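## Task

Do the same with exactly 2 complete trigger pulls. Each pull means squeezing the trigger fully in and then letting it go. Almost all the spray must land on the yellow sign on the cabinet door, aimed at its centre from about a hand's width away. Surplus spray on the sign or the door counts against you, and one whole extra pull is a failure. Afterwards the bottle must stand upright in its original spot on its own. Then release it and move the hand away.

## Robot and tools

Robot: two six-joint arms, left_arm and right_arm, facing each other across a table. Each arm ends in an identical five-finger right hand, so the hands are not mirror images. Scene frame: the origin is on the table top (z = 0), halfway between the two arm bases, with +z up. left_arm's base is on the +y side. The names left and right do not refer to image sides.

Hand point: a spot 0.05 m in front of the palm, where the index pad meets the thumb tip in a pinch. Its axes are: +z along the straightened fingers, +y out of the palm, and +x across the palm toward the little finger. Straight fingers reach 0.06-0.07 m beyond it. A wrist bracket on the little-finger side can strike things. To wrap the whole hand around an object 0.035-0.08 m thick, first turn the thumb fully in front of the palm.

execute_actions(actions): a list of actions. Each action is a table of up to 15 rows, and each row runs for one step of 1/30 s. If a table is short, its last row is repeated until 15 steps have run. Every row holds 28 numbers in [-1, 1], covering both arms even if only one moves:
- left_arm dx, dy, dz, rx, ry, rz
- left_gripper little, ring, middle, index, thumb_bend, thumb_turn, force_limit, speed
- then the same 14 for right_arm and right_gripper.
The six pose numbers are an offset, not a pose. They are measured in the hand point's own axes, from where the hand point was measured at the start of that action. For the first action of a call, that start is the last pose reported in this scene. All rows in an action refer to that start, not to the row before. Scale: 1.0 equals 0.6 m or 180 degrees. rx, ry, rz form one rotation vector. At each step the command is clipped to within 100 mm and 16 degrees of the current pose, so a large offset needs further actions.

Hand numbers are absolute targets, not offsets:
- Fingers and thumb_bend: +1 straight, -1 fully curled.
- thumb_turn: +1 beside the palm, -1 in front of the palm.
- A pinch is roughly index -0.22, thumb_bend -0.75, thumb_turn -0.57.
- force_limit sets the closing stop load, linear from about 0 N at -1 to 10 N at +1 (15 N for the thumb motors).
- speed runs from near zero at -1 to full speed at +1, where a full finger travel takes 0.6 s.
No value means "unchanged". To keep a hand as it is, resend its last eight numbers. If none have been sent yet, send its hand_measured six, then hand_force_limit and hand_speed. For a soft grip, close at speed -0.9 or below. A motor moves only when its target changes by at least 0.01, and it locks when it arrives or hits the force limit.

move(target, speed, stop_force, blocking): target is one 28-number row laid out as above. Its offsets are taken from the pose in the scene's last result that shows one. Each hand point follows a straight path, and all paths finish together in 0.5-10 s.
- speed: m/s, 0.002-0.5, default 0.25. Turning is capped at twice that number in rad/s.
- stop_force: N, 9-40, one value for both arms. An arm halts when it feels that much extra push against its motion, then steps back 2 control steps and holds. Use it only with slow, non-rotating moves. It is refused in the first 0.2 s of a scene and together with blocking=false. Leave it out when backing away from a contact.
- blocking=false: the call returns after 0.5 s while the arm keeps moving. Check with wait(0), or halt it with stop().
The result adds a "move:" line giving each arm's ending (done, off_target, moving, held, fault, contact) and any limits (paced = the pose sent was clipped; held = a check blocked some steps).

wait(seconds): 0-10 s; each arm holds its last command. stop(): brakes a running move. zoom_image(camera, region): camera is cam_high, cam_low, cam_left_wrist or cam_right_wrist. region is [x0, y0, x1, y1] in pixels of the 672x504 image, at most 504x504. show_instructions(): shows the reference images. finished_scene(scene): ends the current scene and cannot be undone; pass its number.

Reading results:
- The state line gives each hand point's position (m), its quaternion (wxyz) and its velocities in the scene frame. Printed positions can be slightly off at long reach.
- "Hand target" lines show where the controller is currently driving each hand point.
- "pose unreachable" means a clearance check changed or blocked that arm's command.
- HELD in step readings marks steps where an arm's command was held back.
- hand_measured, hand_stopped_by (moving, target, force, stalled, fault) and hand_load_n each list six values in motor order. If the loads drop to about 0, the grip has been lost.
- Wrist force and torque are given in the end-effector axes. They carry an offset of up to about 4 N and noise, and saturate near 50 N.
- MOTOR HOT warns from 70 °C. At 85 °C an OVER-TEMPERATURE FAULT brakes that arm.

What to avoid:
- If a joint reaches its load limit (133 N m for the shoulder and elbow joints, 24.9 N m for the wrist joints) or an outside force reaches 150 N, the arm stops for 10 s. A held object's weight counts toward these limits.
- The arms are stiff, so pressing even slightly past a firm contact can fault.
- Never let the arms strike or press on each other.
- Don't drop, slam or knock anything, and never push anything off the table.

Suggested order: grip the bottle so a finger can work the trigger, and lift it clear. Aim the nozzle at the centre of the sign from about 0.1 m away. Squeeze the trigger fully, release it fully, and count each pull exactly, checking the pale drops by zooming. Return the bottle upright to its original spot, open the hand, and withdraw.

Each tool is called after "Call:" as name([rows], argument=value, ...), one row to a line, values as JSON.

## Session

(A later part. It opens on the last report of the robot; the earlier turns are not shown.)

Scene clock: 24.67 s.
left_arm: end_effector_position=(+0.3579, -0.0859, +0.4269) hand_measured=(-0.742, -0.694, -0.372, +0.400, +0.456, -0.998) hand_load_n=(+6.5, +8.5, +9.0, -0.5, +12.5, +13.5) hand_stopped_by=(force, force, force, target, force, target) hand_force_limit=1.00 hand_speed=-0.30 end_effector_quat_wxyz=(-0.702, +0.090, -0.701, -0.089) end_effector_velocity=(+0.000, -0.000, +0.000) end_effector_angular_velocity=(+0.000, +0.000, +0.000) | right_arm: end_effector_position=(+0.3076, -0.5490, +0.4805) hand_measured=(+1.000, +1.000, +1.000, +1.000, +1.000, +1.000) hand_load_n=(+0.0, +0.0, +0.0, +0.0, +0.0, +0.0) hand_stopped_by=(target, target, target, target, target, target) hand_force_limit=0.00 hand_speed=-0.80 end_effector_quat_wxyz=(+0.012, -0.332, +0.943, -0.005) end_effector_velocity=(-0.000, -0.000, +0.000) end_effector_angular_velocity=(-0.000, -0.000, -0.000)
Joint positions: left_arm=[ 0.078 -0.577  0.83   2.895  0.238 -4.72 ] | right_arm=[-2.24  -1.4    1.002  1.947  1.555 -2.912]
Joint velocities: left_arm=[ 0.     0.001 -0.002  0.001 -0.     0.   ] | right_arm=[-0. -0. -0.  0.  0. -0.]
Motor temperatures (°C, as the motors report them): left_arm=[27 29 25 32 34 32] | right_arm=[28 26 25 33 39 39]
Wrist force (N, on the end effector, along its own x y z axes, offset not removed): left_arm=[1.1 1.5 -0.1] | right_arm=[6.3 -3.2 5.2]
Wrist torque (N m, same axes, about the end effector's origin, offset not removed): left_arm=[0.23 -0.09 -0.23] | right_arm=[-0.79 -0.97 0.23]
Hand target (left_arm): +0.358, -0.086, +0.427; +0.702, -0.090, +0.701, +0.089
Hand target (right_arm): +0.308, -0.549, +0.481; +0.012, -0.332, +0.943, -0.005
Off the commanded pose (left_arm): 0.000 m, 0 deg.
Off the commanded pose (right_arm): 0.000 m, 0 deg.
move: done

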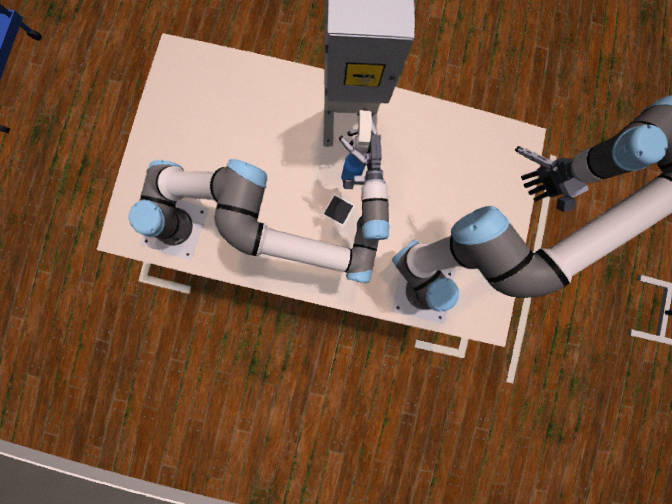

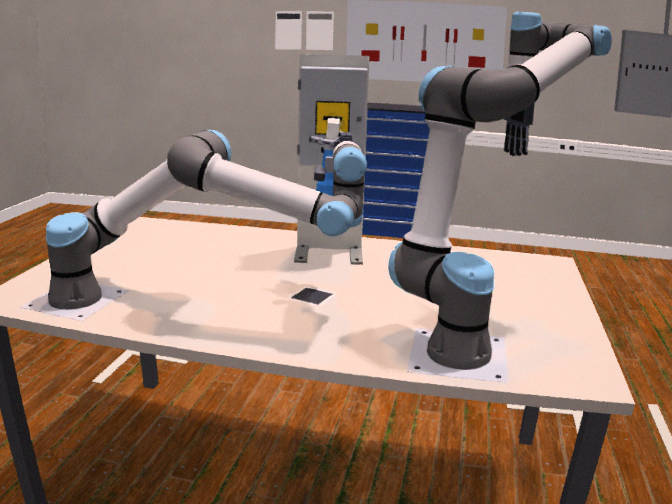

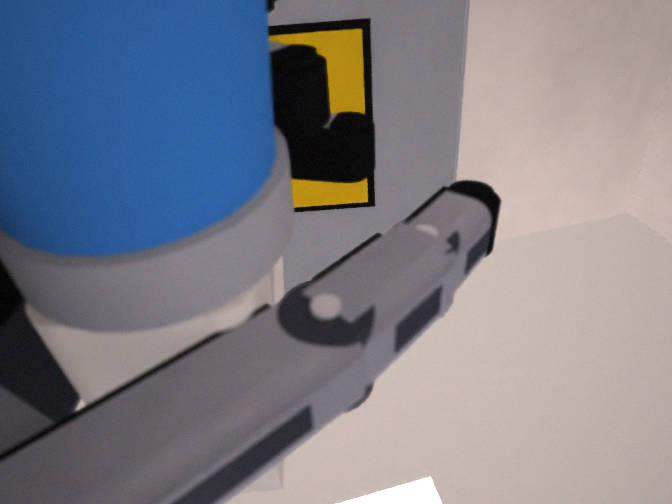

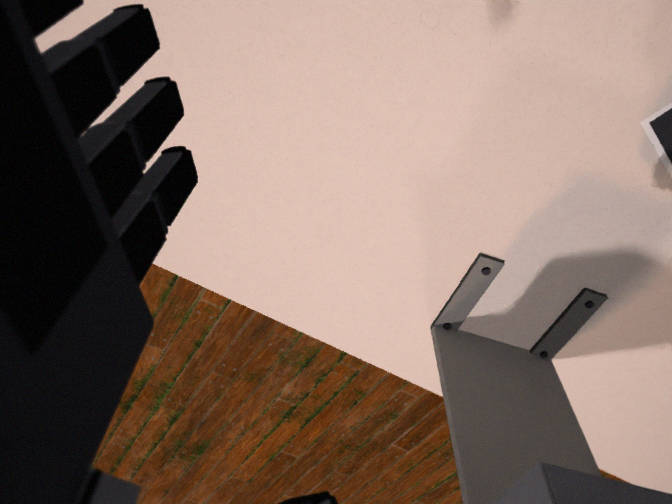

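Drops are centred.

Call:
zoom_image(camera="cam_high", region=[320,45,410,115])

Call:
move(target=[0,0,0,0,0,0,-0.98,-0.98,-1,-1,-0.98,-1,1,-0.3,0,0,0,0,0,0,1,1,1,1,1,1,0,-0.8])

Call:
move(target=[0,0,0,0,0,0,-0.98,-0.98,-1,0.5,-0.98,-1,1,-0.3,0,0,0,0,0,0,1,1,1,1,1,1,0,-0.8])

Call:
zoom_image(camera="cam_high", region=[320,45,410,115])

Call:
move(target=[0.285,0.047,-0.17,0.13,0,0,-0.98,-0.98,-1,0.5,-0.98,-1,1,-0.3,0,0,0,0,0,0,1,1,1,1,1,1,0,-0.8], speed=0.08)

Call:
zoom_image(camera="cam_low", region=[250,190,390,320])

Region (320, 45, 410, 115) of cam_high's 672x504 image, scaled by 5.600, with more detail than that image has.

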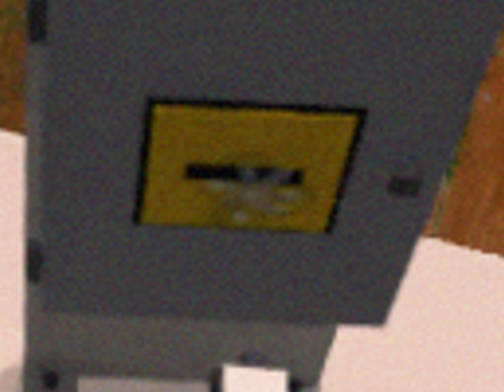

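Scene clock: 26.13 s.
left_arm: end_effector_position=(+0.3579, -0.0859, +0.4269) hand_measured=(-0.742, -0.694, -0.372, -0.796, +0.456, -0.998) hand_load_n=(+11.0, +8.0, +6.5, +8.5, +12.0, +13.0) hand_stopped_by=(force, force, force, force, force, target) hand_force_limit=1.00 hand_speed=-0.30 end_effector_quat_wxyz=(-0.702, +0.090, -0.701, -0.089) end_effector_velocity=(-0.000, -0.000, +0.000) end_effector_angular_velocity=(+0.001, -0.000, -0.000) | right_arm: end_effector_position=(+0.3076, -0.5490, +0.4805) hand_measured=(+1.000, +1.000, +1.000, +1.000, +1.000, +1.000) hand_load_n=(+0.0, +0.0, +0.0, +0.0, +0.0, +0.0) hand_stopped_by=(target, target, target, target, target, target) hand_force_limit=0.00 hand_speed=-0.80 end_effector_quat_wxyz=(+0.012, -0.332, +0.943, -0.005) end_effector_velocity=(+0.000, +0.000, +0.000) end_effector_angular_velocity=(-0.000, -0.001, -0.000)
Joint positions: left_arm=[ 0.078 -0.577  0.83   2.895  0.238 -4.72 ] | right_arm=[-2.24  -1.4    1.002  1.947  1.555 -2.912]
Joint velocities: left_arm=[-0.    -0.    -0.     0.001  0.    -0.   ] | right_arm=[ 0.001  0.    -0.002  0.    -0.001  0.001]
Motor temperatures (°C, as the motors report them): left_arm=[27 29 25 32 34 32] | right_arm=[28 26 25 33 39 39]
Wrist force (N, on the end effector, along its own x y z axes, offset not removed): left_arm=[1.2 1.4 1.6] | right_arm=[1.4 -2.5 1.2]
Wrist torque (N m, same axes, about the end effector's origin, offset not removed): left_arm=[0.05 -0.10 -0.19] | right_arm=[-0.25 -0.27 0.00]
Hand target (left_arm): +0.358, -0.086, +0.427; +0.702, -0.090, +0.701, +0.089
Hand target (right_arm): +0.308, -0.549, +0.481; +0.012, -0.332, +0.943, -0.005
Off the commanded pose (left_arm): 0.000 m, 0 deg.
Off the commanded pose (right_arm): 0.000 m, 0 deg.
move: done

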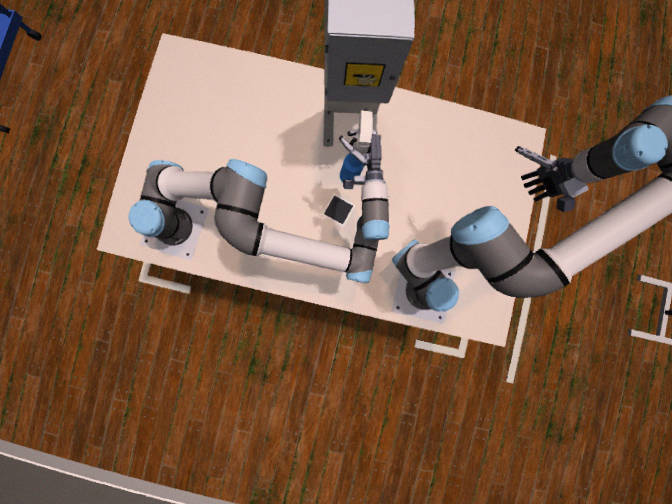

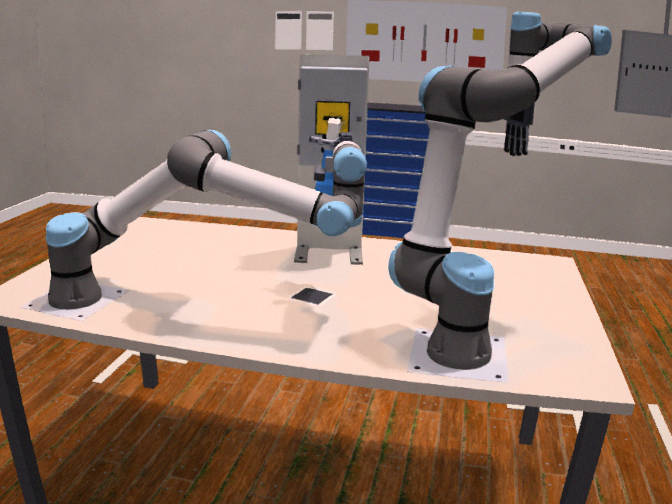

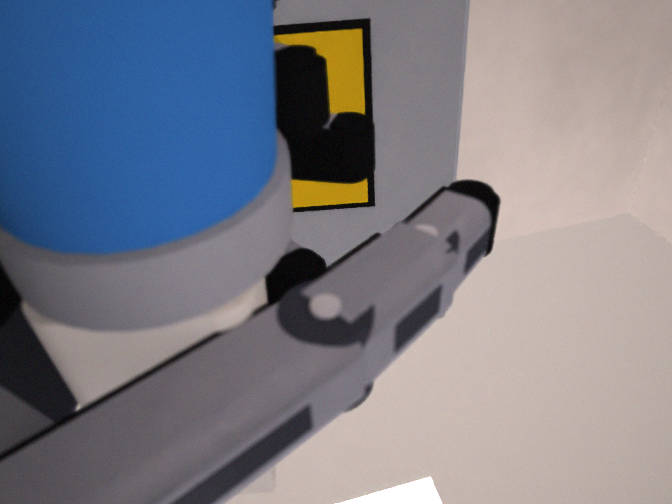

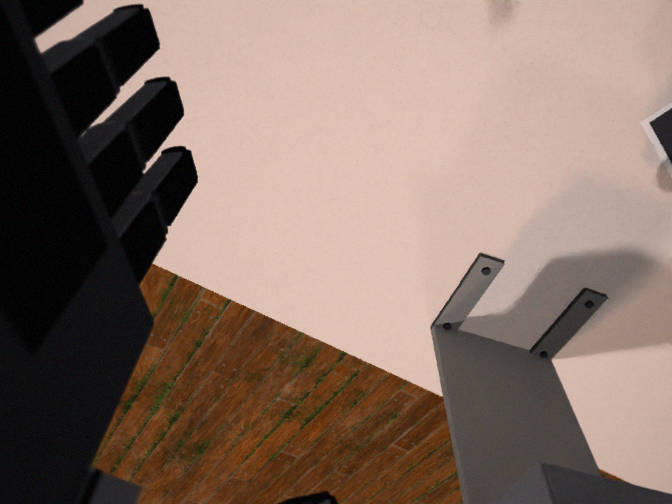

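Scene clock: 27.53 s.
left_arm: end_effector_position=(+0.3579, -0.0859, +0.4269) hand_measured=(-0.742, -0.694, -0.372, +0.500, +0.456, -1.000) hand_load_n=(+9.5, +8.0, +6.5, -2.0, +13.5, +10.5) hand_stopped_by=(force, force, force, target, force, target) hand_force_limit=1.00 hand_speed=-0.30 end_effector_quat_wxyz=(-0.702, +0.090, -0.701, -0.089) end_effector_velocity=(-0.000, -0.000, +0.000) end_effector_angular_velocity=(-0.002, -0.000, -0.000) | right_arm: end_effector_position=(+0.3076, -0.5490, +0.4805) hand_measured=(+1.000, +1.000, +1.000, +1.000, +1.000, +1.000) hand_load_n=(+0.0, +0.0, +0.0, +0.0, +0.0, +0.0) hand_stopped_by=(target, target, target, target, target, target) hand_force_limit=0.00 hand_speed=-0.80 end_effector_quat_wxyz=(+0.012, -0.332, +0.943, -0.005) end_effector_velocity=(+0.000, -0.000, -0.000) end_effector_angular_velocity=(+0.001, +0.001, -0.000)
Joint positions: left_arm=[ 0.078 -0.577  0.83   2.895  0.238 -4.72 ] | right_arm=[-2.24  -1.4    1.002  1.947  1.555 -2.912]
Joint velocities: left_arm=[-0.     0.    -0.002 -0.     0.    -0.   ] | right_arm=[-0.     0.001  0.001  0.    -0.     0.   ]
Motor temperatures (°C, as the motors report them): left_arm=[27 29 25 32 34 32] | right_arm=[28 26 25 33 39 39]
Wrist force (N, on the end effector, along its own x y z axes, offset not removed): left_arm=[0.0 1.1 0.8] | right_arm=[1.6 -5.0 0.9]
Wrist torque (N m, same axes, about the end effector's origin, offset not removed): left_arm=[0.05 0.01 -0.29] | right_arm=[-1.03 -0.33 -0.19]
Hand target (left_arm): +0.358, -0.086, +0.427; +0.702, -0.090, +0.701, +0.089
Hand target (right_arm): +0.308, -0.549, +0.481; +0.012, -0.332, +0.943, -0.005
Off the commanded pose (left_arm): 0.000 m, 0 deg.
Off the commanded pose (right_arm): 0.000 m, 0 deg.
move: done

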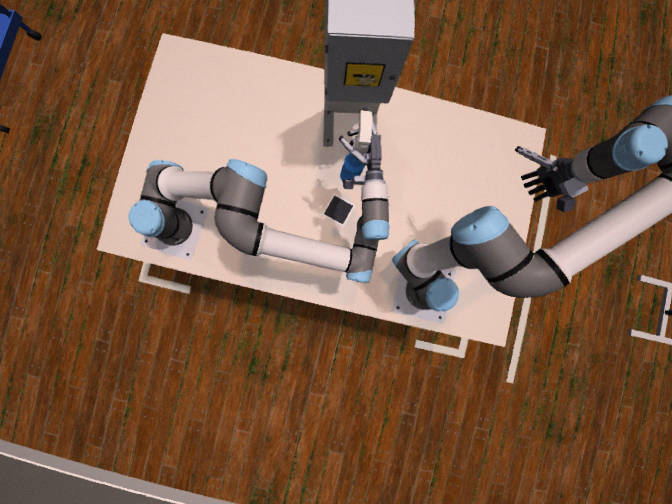

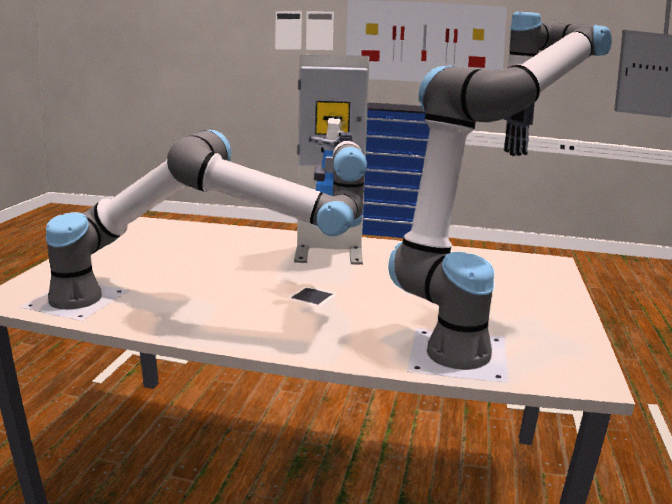

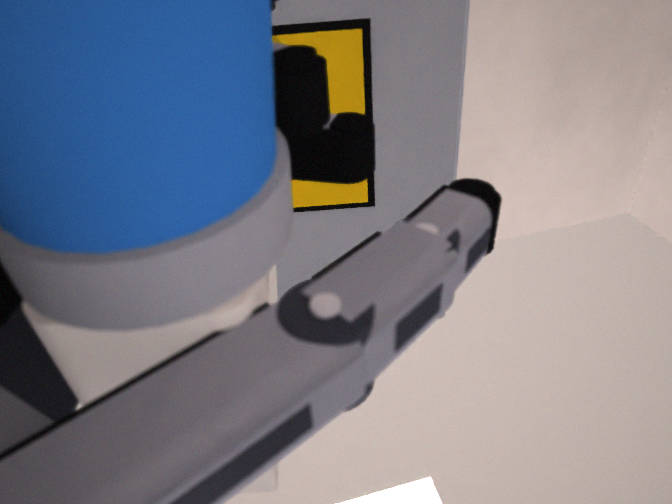

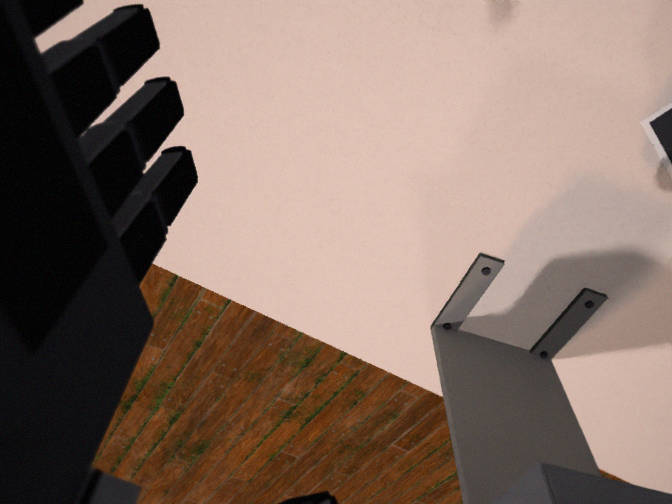

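Region (320, 45, 410, 115) of cam_high's 672x504 image, scaled by 5.600, with more detail than that image has.

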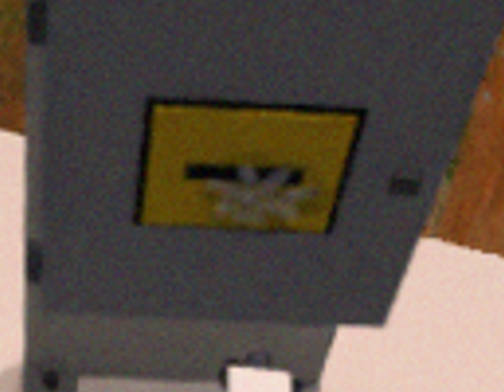

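Scene clock: 30.50 s.
left_arm: end_effector_position=(+0.2525, -0.0837, +0.2560) hand_measured=(-0.742, -0.694, -0.372, +0.500, +0.456, -1.000) hand_load_n=(+9.5, +8.0, +6.5, -2.0, +13.5, +10.5) hand_stopped_by=(force, force, force, target, force, target) hand_force_limit=1.00 hand_speed=-0.30 end_effector_quat_wxyz=(+0.706, +0.054, +0.704, -0.055) end_effector_velocity=(-0.001, +0.000, -0.001) end_effector_angular_velocity=(+0.004, +0.000, -0.003) | right_arm: end_effector_position=(+0.3076, -0.5490, +0.4805) hand_measured=(+1.000, +1.000, +1.000, +1.000, +1.000, +1.000) hand_load_n=(+0.0, +0.0, +0.0, +0.0, +0.0, +0.0) hand_stopped_by=(target, target, target, target, target, target) hand_force_limit=0.00 hand_speed=-0.80 end_effector_quat_wxyz=(+0.012, -0.332, +0.943, -0.005) end_effector_velocity=(+0.000, +0.000, +0.000) end_effector_angular_velocity=(-0.000, -0.001, -0.001)
Joint positions: left_arm=[-0.134 -0.624  1.439  2.368  0.042 -4.755] | right_arm=[-2.24  -1.4    1.002  1.947  1.555 -2.912]
Joint velocities: left_arm=[-0.002  0.003 -0.001 -0.016 -0.002  0.018] | right_arm=[ 0.    -0.    -0.001 -0.    -0.001  0.001]
Motor temperatures (°C, as the motors report them): left_arm=[27 29 25 32 34 32] | right_arm=[28 26 25 33 39 39]
Wrist force (N, on the end effector, along its own x y z axes, offset not removed): left_arm=[1.3 1.1 0.4] | right_arm=[-2.4 -2.2 1.6]
Wrist torque (N m, same axes, about the end effector's origin, offset not removed): left_arm=[0.04 -0.06 -0.17] | right_arm=[-0.53 0.15 -0.06]
Hand target (left_arm): +0.252, -0.084, +0.256; +0.706, +0.055, +0.704, -0.055
Hand target (right_arm): +0.308, -0.549, +0.481; +0.012, -0.332, +0.943, -0.005
Off the commanded pose (left_arm): 0.001 m, 0 deg.
Off the commanded pose (right_arm): 0.000 m, 0 deg.
move: done

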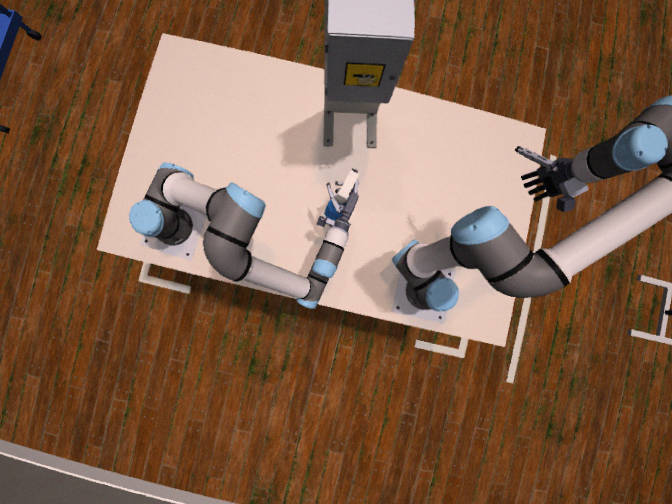

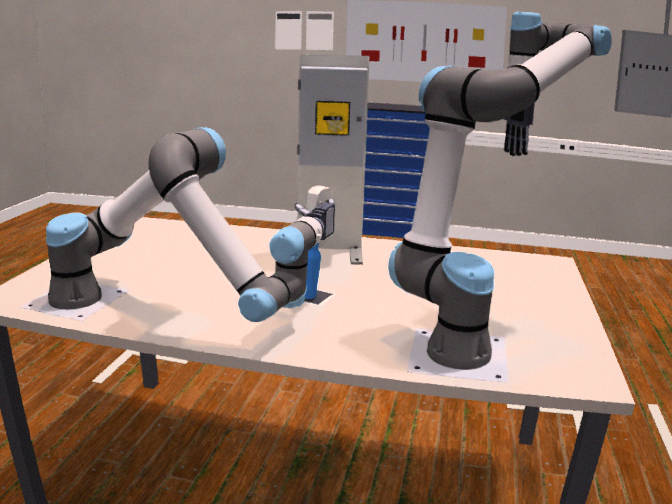

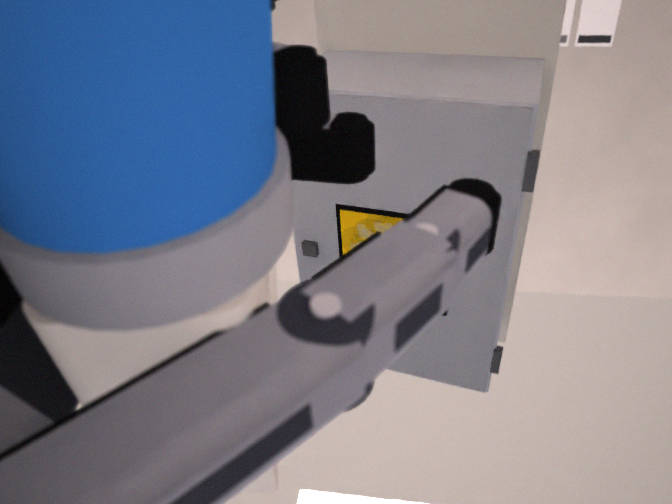

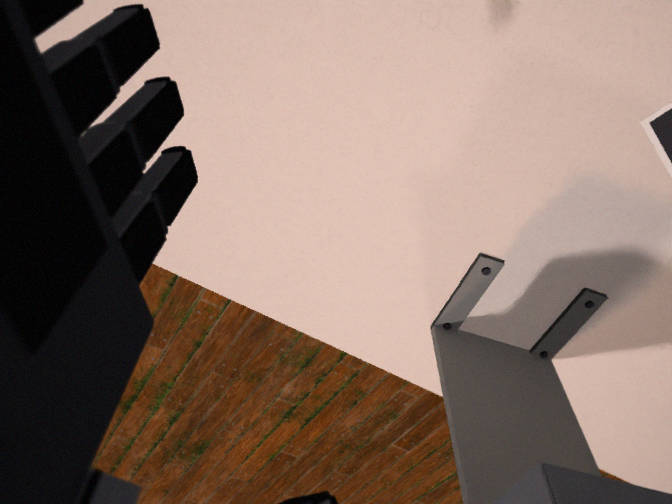

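Region (250, 190, 390, 320) of cam_low's 672x504 image, scaled by 3.600, with more detail than that image has; it fills the top 468 rows of this view, and the rest is white.

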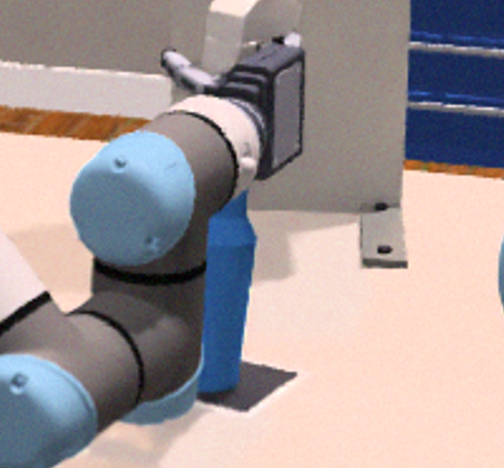

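Call:
zoom_image(camera="cam_high", region=[300,160,390,250])

Region (300, 160, 390, 250) of cam_high's 672x504 image, scaled by 5.600, with more detail than that image has.

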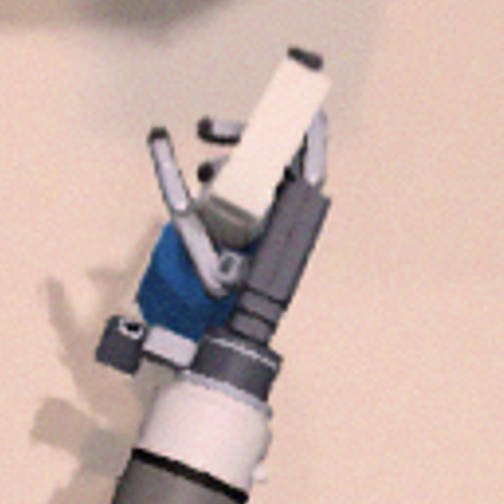

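Call:
move(target=[-0.008,0.015,-0.011,-0.07,-0.018,-0.022,-0.98,-0.98,-1,0.5,-0.98,-1,1,-0.3,0,0,0,0,0,0,1,1,1,1,1,1,0,-0.8], speed=0.04)

Call:
zoom_image(camera="cam_low", region=[250,190,390,320])

Call:
zoom_image(camera="cam_high", region=[300,160,390,250])

Scene clock: 34.00 s.
left_arm: end_effector_position=(+0.2473, -0.0738, +0.2607) hand_measured=(-0.742, -0.694, -0.372, +0.500, +0.456, -1.000) hand_load_n=(+9.5, +8.0, +6.5, -2.0, +13.5, +10.5) hand_stopped_by=(force, force, force, target, force, target) hand_force_limit=1.00 hand_speed=-0.30 end_effector_quat_wxyz=(+0.725, -0.049, +0.687, -0.004) end_effector_velocity=(-0.001, -0.000, +0.000) end_effector_angular_velocity=(-0.003, -0.002, +0.010) | right_arm: end_effector_position=(+0.3076, -0.5490, +0.4805) hand_measured=(+1.000, +1.000, +1.000, +1.000, +1.000, +1.000) hand_load_n=(+0.0, +0.0, +0.0, +0.0, +0.0, +0.0) hand_stopped_by=(target, target, target, target, target, target) hand_force_limit=0.00 hand_speed=-0.80 end_effector_quat_wxyz=(+0.012, -0.332, +0.943, -0.005) end_effector_velocity=(+0.001, -0.000, +0.000) end_effector_angular_velocity=(+0.000, -0.001, -0.004)
Joint positions: left_arm=[-0.109 -0.567  1.314  2.605  0.243 -4.992] | right_arm=[-2.24  -1.4    1.002  1.947  1.555 -2.912]
Joint velocities: left_arm=[ 0.001  0.005 -0.011  0.007  0.009 -0.004] | right_arm=[-0.002  0.    -0.001 -0.    -0.001  0.003]
Motor temperatures (°C, as the motors report them): left_arm=[27 29 25 32 34 32] | right_arm=[28 26 25 33 39 39]
Wrist force (N, on the end effector, along its own x y z axes, offset not removed): left_arm=[2.0 1.6 0.9] | right_arm=[2.4 0.9 3.6]
Wrist torque (N m, same axes, about the end effector's origin, offset not removed): left_arm=[0.08 -0.17 -0.16] | right_arm=[-0.26 -0.82 0.09]
Hand target (left_arm): +0.247, -0.074, +0.261; +0.725, -0.049, +0.687, -0.004
Hand target (right_arm): +0.308, -0.549, +0.481; +0.012, -0.332, +0.943, -0.005
Off the commanded pose (left_arm): 0.000 m, 0 deg.
Off the commanded pose (right_arm): 0.000 m, 0 deg.
move: done

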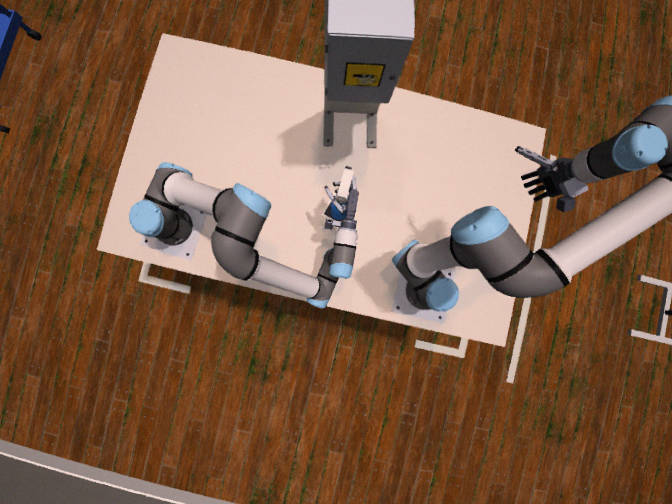

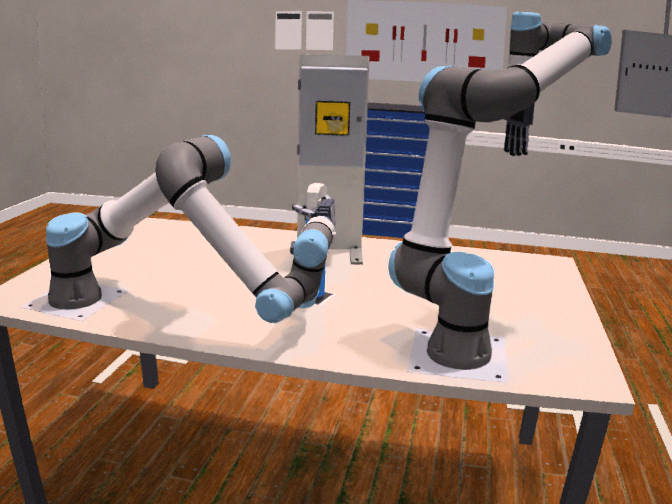

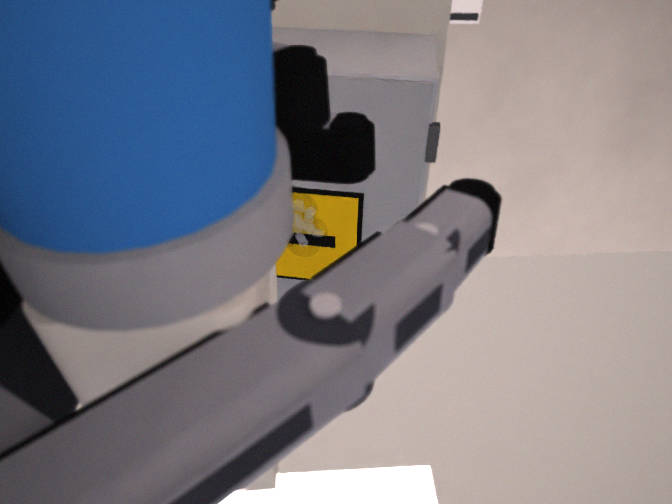

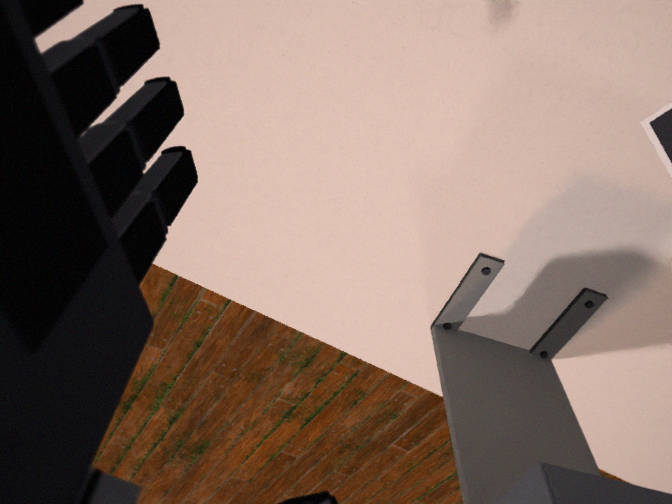

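Region (250, 190, 390, 320) of cam_low's 672x504 image, scaled by 3.600, with more detail than that image has; it fills the top 468 rows of this view, and the rest is white.

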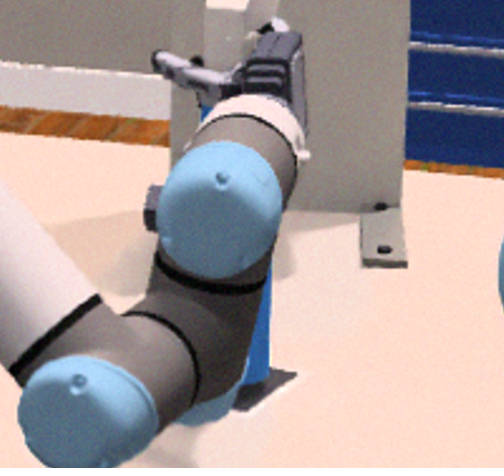

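Region (300, 160, 390, 250) of cam_high's 672x504 image, scaled by 5.600, with more detail than that image has.

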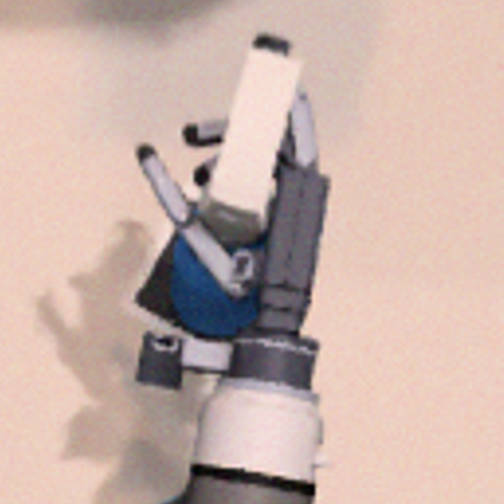

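Call:
move(target=[0.022,0.002,0.003,0,0,0,-0.98,-0.98,-1,0.5,-0.98,-1,1,-0.3,0,0,0,0,0,0,1,1,1,1,1,1,0,-0.8], speed=0.008, stop_force=9)

Call:
move(target=[0,0,0,0,0,0,1,1,1,1,1,-1,1,-0.3,0,0,0,0,0,0,1,1,1,1,1,1,0,-0.8])

Call:
zoom_image(camera="cam_high", region=[300,160,390,250])

Scene clock: 36.00 s.
left_arm: end_effector_position=(+0.2496, -0.0734, +0.2489) hand_measured=(-0.742, -0.694, -0.372, +0.500, +0.456, -0.998) hand_load_n=(+9.5, +8.0, +6.5, -1.0, +12.5, +13.0) hand_stopped_by=(force, force, force, target, force, target) hand_force_limit=1.00 hand_speed=-0.30 end_effector_quat_wxyz=(+0.725, -0.049, +0.687, -0.004) end_effector_velocity=(-0.000, +0.000, +0.002) end_effector_angular_velocity=(+0.001, -0.000, -0.000) | right_arm: end_effector_position=(+0.3076, -0.5490, +0.4805) hand_measured=(+1.000, +1.000, +1.000, +1.000, +1.000, +1.000) hand_load_n=(+0.0, +0.0, +0.0, +0.0, +0.0, +0.0) hand_stopped_by=(target, target, target, target, target, target) hand_force_limit=0.00 hand_speed=-0.80 end_effector_quat_wxyz=(+0.012, -0.332, +0.943, -0.005) end_effector_velocity=(+0.000, +0.000, +0.000) end_effector_angular_velocity=(+0.000, -0.001, -0.003)
Joint positions: left_arm=[-0.106 -0.549  1.313  2.59   0.24  -4.995] | right_arm=[-2.24  -1.4    1.002  1.947  1.555 -2.912]
Joint velocities: left_arm=[-0.    -0.003  0.002  0.002 -0.     0.   ] | right_arm=[ 0.     0.    -0.001  0.    -0.001  0.003]
Motor temperatures (°C, as the motors report them): left_arm=[27 29 25 32 34 32] | right_arm=[28 26 25 33 39 39]
Wrist force (N, on the end effector, along its own x y z axes, offset not removed): left_arm=[-14.5 0.4 0.6] | right_arm=[0.9 -2.5 1.7]
Wrist torque (N m, same axes, about the end effector's origin, offset not removed): left_arm=[0.03 0.29 -0.55] | right_arm=[-0.53 -0.16 -0.15]
Hand target (left_arm): +0.249, -0.073, +0.249; +0.725, -0.049, +0.687, -0.004
Hand target (right_arm): +0.308, -0.549, +0.481; +0.012, -0.332, +0.943, -0.005
Off the commanded pose (left_arm): 0.001 m, 0 deg.
Off the commanded pose (right_arm): 0.000 m, 0 deg.
move: contact (left_arm)

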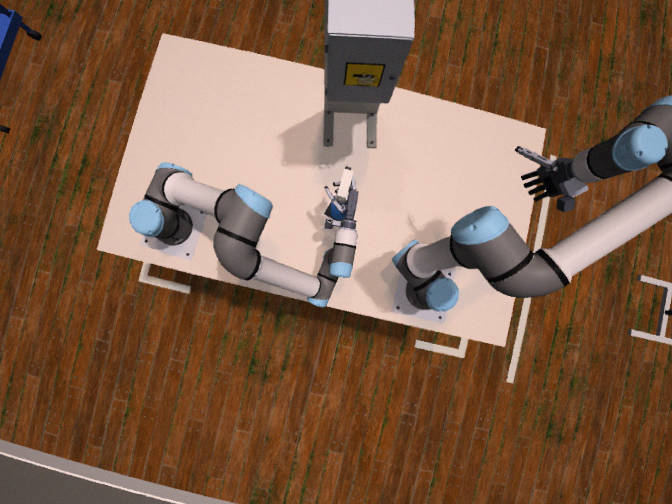

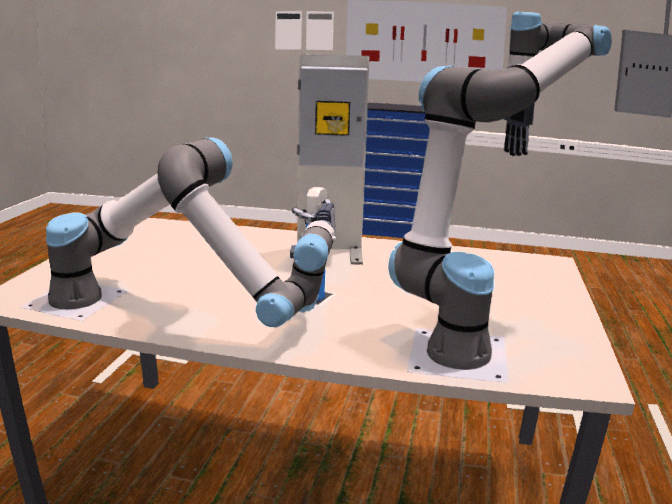

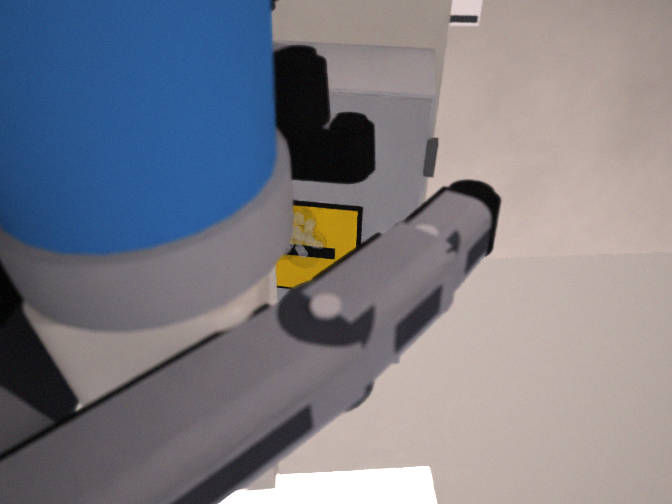

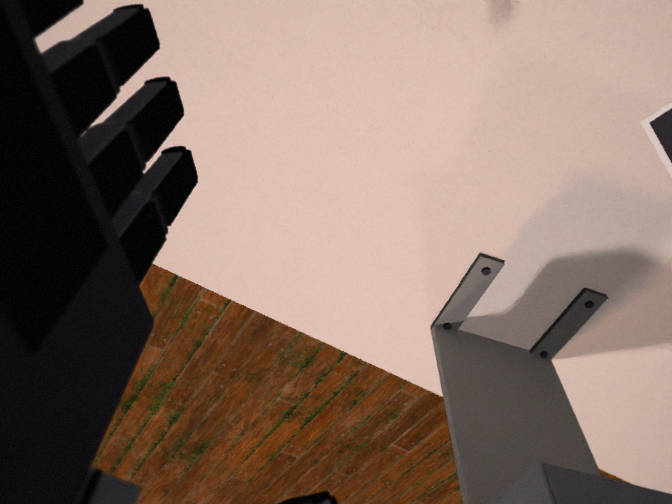

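Scene clock: 37.77 s.
left_arm: end_effector_position=(+0.2496, -0.0734, +0.2489) hand_measured=(+1.000, +1.000, +1.000, +1.000, +1.000, -1.000) hand_load_n=(+0.0, +0.0, +0.0, +0.0, +0.0, +0.0) hand_stopped_by=(target, target, target, target, target, target) hand_force_limit=1.00 hand_speed=-0.30 end_effector_quat_wxyz=(+0.725, -0.049, +0.687, -0.004) end_effector_velocity=(-0.000, -0.000, +0.000) end_effector_angular_velocity=(+0.001, +0.000, -0.000) | right_arm: end_effector_position=(+0.3076, -0.5490, +0.4805) hand_measured=(+1.000, +1.000, +1.000, +1.000, +1.000, +1.000) hand_load_n=(+0.0, +0.0, +0.0, +0.0, +0.0, +0.0) hand_stopped_by=(target, target, target, target, target, target) hand_force_limit=0.00 hand_speed=-0.80 end_effector_quat_wxyz=(+0.012, -0.332, +0.943, -0.005) end_effector_velocity=(-0.000, +0.000, -0.000) end_effector_angular_velocity=(+0.001, +0.000, -0.000)
Joint positions: left_arm=[-0.106 -0.549  1.313  2.59   0.24  -4.995] | right_arm=[-2.24  -1.4    1.002  1.947  1.555 -2.912]
Joint velocities: left_arm=[-0.     0.    -0.001  0.001 -0.     0.001] | right_arm=[-0.    -0.     0.001 -0.    -0.     0.   ]
Motor temperatures (°C, as the motors report them): left_arm=[27 29 25 32 34 32] | right_arm=[28 26 25 33 39 39]
Wrist force (N, on the end effector, along its own x y z axes, offset not removed): left_arm=[-0.3 1.5 -0.5] | right_arm=[5.8 -2.1 -0.5]
Wrist torque (N m, same axes, about the end effector's origin, offset not removed): left_arm=[0.13 -0.06 -0.20] | right_arm=[-0.55 -0.99 0.02]
Hand target (left_arm): +0.250, -0.073, +0.249; +0.725, -0.049, +0.687, -0.004
Hand target (right_arm): +0.308, -0.549, +0.481; +0.012, -0.332, +0.943, -0.005
Off the commanded pose (left_arm): 0.000 m, 0 deg.
Off the commanded pose (right_arm): 0.000 m, 0 deg.
move: done

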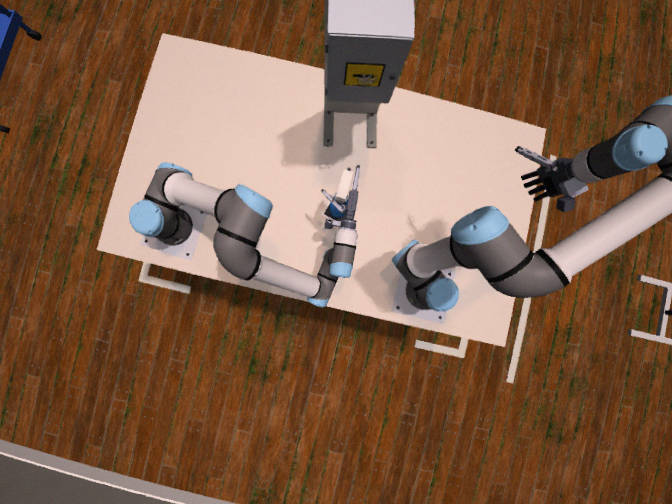

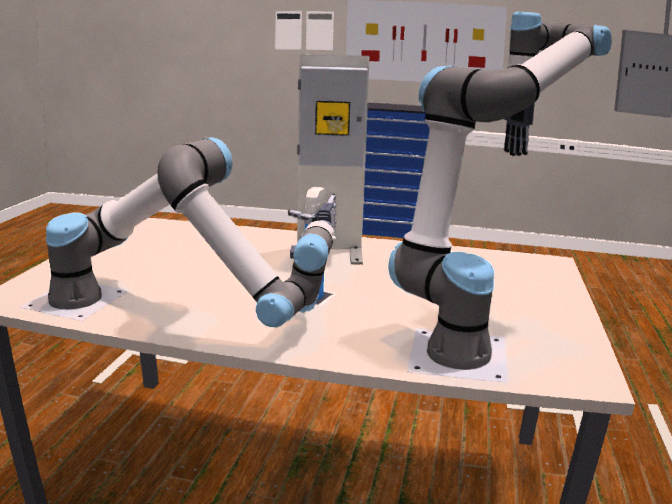

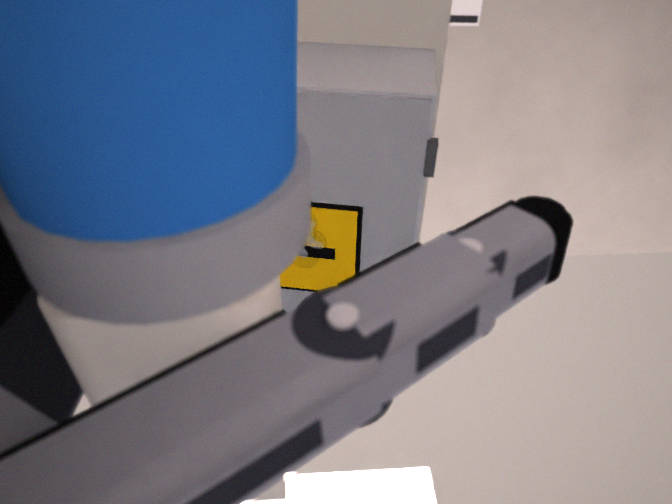

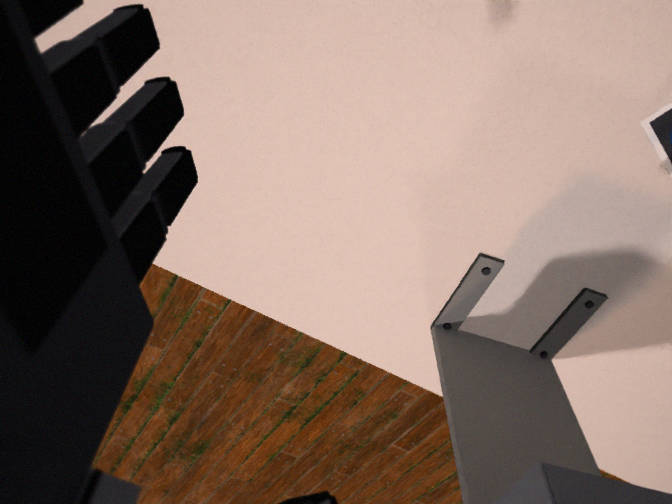

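Region (300, 160, 390, 250) of cam_high's 672x504 image, scaled by 5.600, with more detail than that image has.

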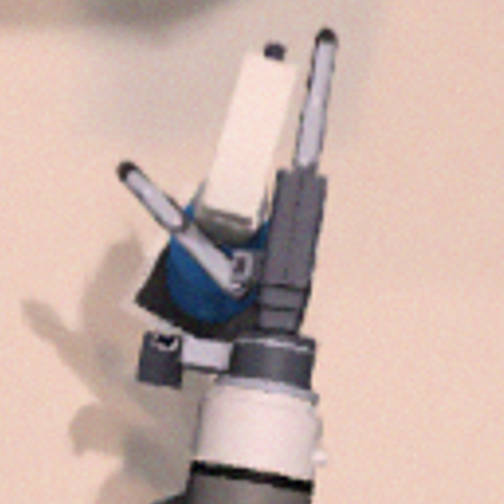

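Call:
move(target=[-0.02,-0.07,-0.35,0,0,0,1,1,1,1,1,-1,1,-0.3,0,0,0,0,0,0,1,1,1,1,1,1,0,-0.8], speed=0.15)

Call:
zoom_image(camera="cam_high", region=[300,160,390,250])

Scene clock: 39.80 s.
left_arm: end_effector_position=(+0.0424, -0.1279, +0.2533) hand_measured=(+1.000, +1.000, +1.000, +1.000, +1.000, -1.000) hand_load_n=(+0.0, +0.0, +0.0, +0.0, +0.0, +0.0) hand_stopped_by=(target, target, target, target, target, target) hand_force_limit=1.00 hand_speed=-0.30 end_effector_quat_wxyz=(+0.724, -0.049, +0.688, -0.004) end_effector_velocity=(-0.002, -0.001, -0.000) end_effector_angular_velocity=(+0.002, -0.000, +0.001) | right_arm: end_effector_position=(+0.3076, -0.5490, +0.4805) hand_measured=(+1.000, +1.000, +1.000, +1.000, +1.000, +1.000) hand_load_n=(+0.0, +0.0, +0.0, +0.0, +0.0, +0.0) hand_stopped_by=(target, target, target, target, target, target) hand_force_limit=0.00 hand_speed=-0.80 end_effector_quat_wxyz=(+0.012, -0.332, +0.943, -0.005) end_effector_velocity=(+0.000, -0.000, +0.000) end_effector_angular_velocity=(-0.000, -0.000, -0.002)
Joint positions: left_arm=[-0.364 -0.364  0.894  2.716  0.495 -4.881] | right_arm=[-2.24  -1.4    1.002  1.947  1.555 -2.912]
Joint velocities: left_arm=[-0.002  0.005 -0.008  0.004  0.002  0.002] | right_arm=[-0.001 -0.    -0.    -0.    -0.     0.001]
Motor temperatures (°C, as the motors report them): left_arm=[27 29 25 32 34 32] | right_arm=[28 26 25 33 39 39]
Wrist force (N, on the end effector, along its own x y z axes, offset not removed): left_arm=[-1.0 1.8 -0.9] | right_arm=[4.8 0.9 6.6]
Wrist torque (N m, same axes, about the end effector's origin, offset not removed): left_arm=[0.24 0.02 -0.24] | right_arm=[-0.10 -0.97 0.36]
Hand target (left_arm): +0.042, -0.128, +0.253; +0.724, -0.049, +0.688, -0.004
Hand target (right_arm): +0.308, -0.549, +0.481; +0.012, -0.332, +0.943, -0.005
Off the commanded pose (left_arm): 0.000 m, 0 deg.
Off the commanded pose (right_arm): 0.000 m, 0 deg.
move: done

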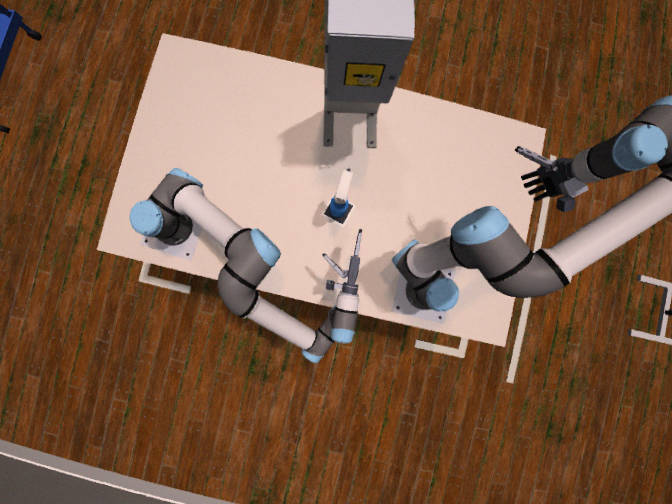

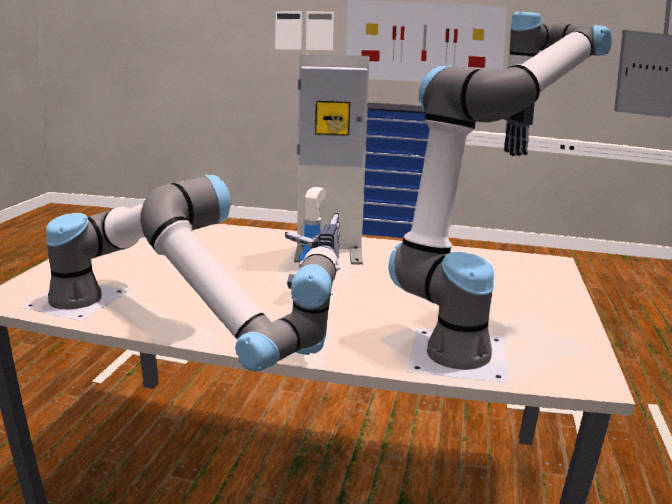

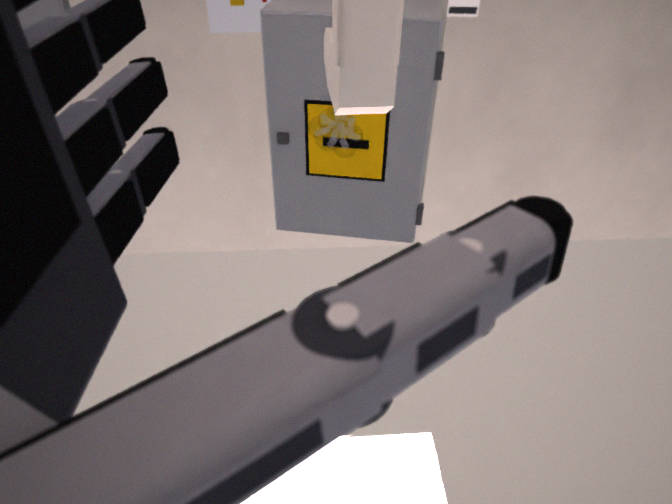

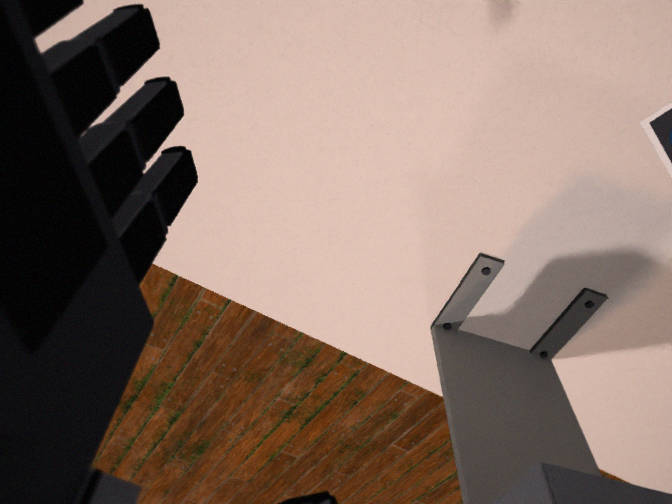

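Region (300, 160, 390, 250) of cam_high's 672x504 image, scaled by 5.600, with more detail than that image has.

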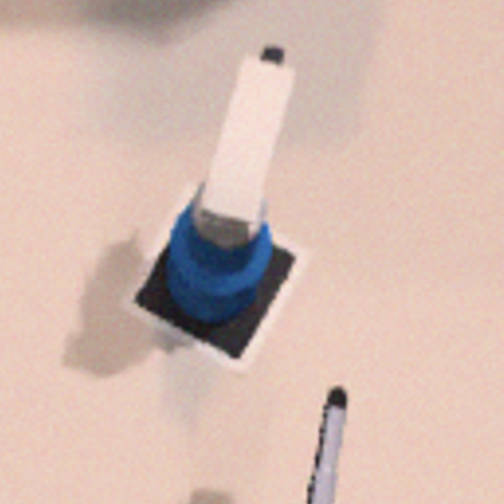

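Call:
finished_scene(scene=2)

The scene is finished: the task was done.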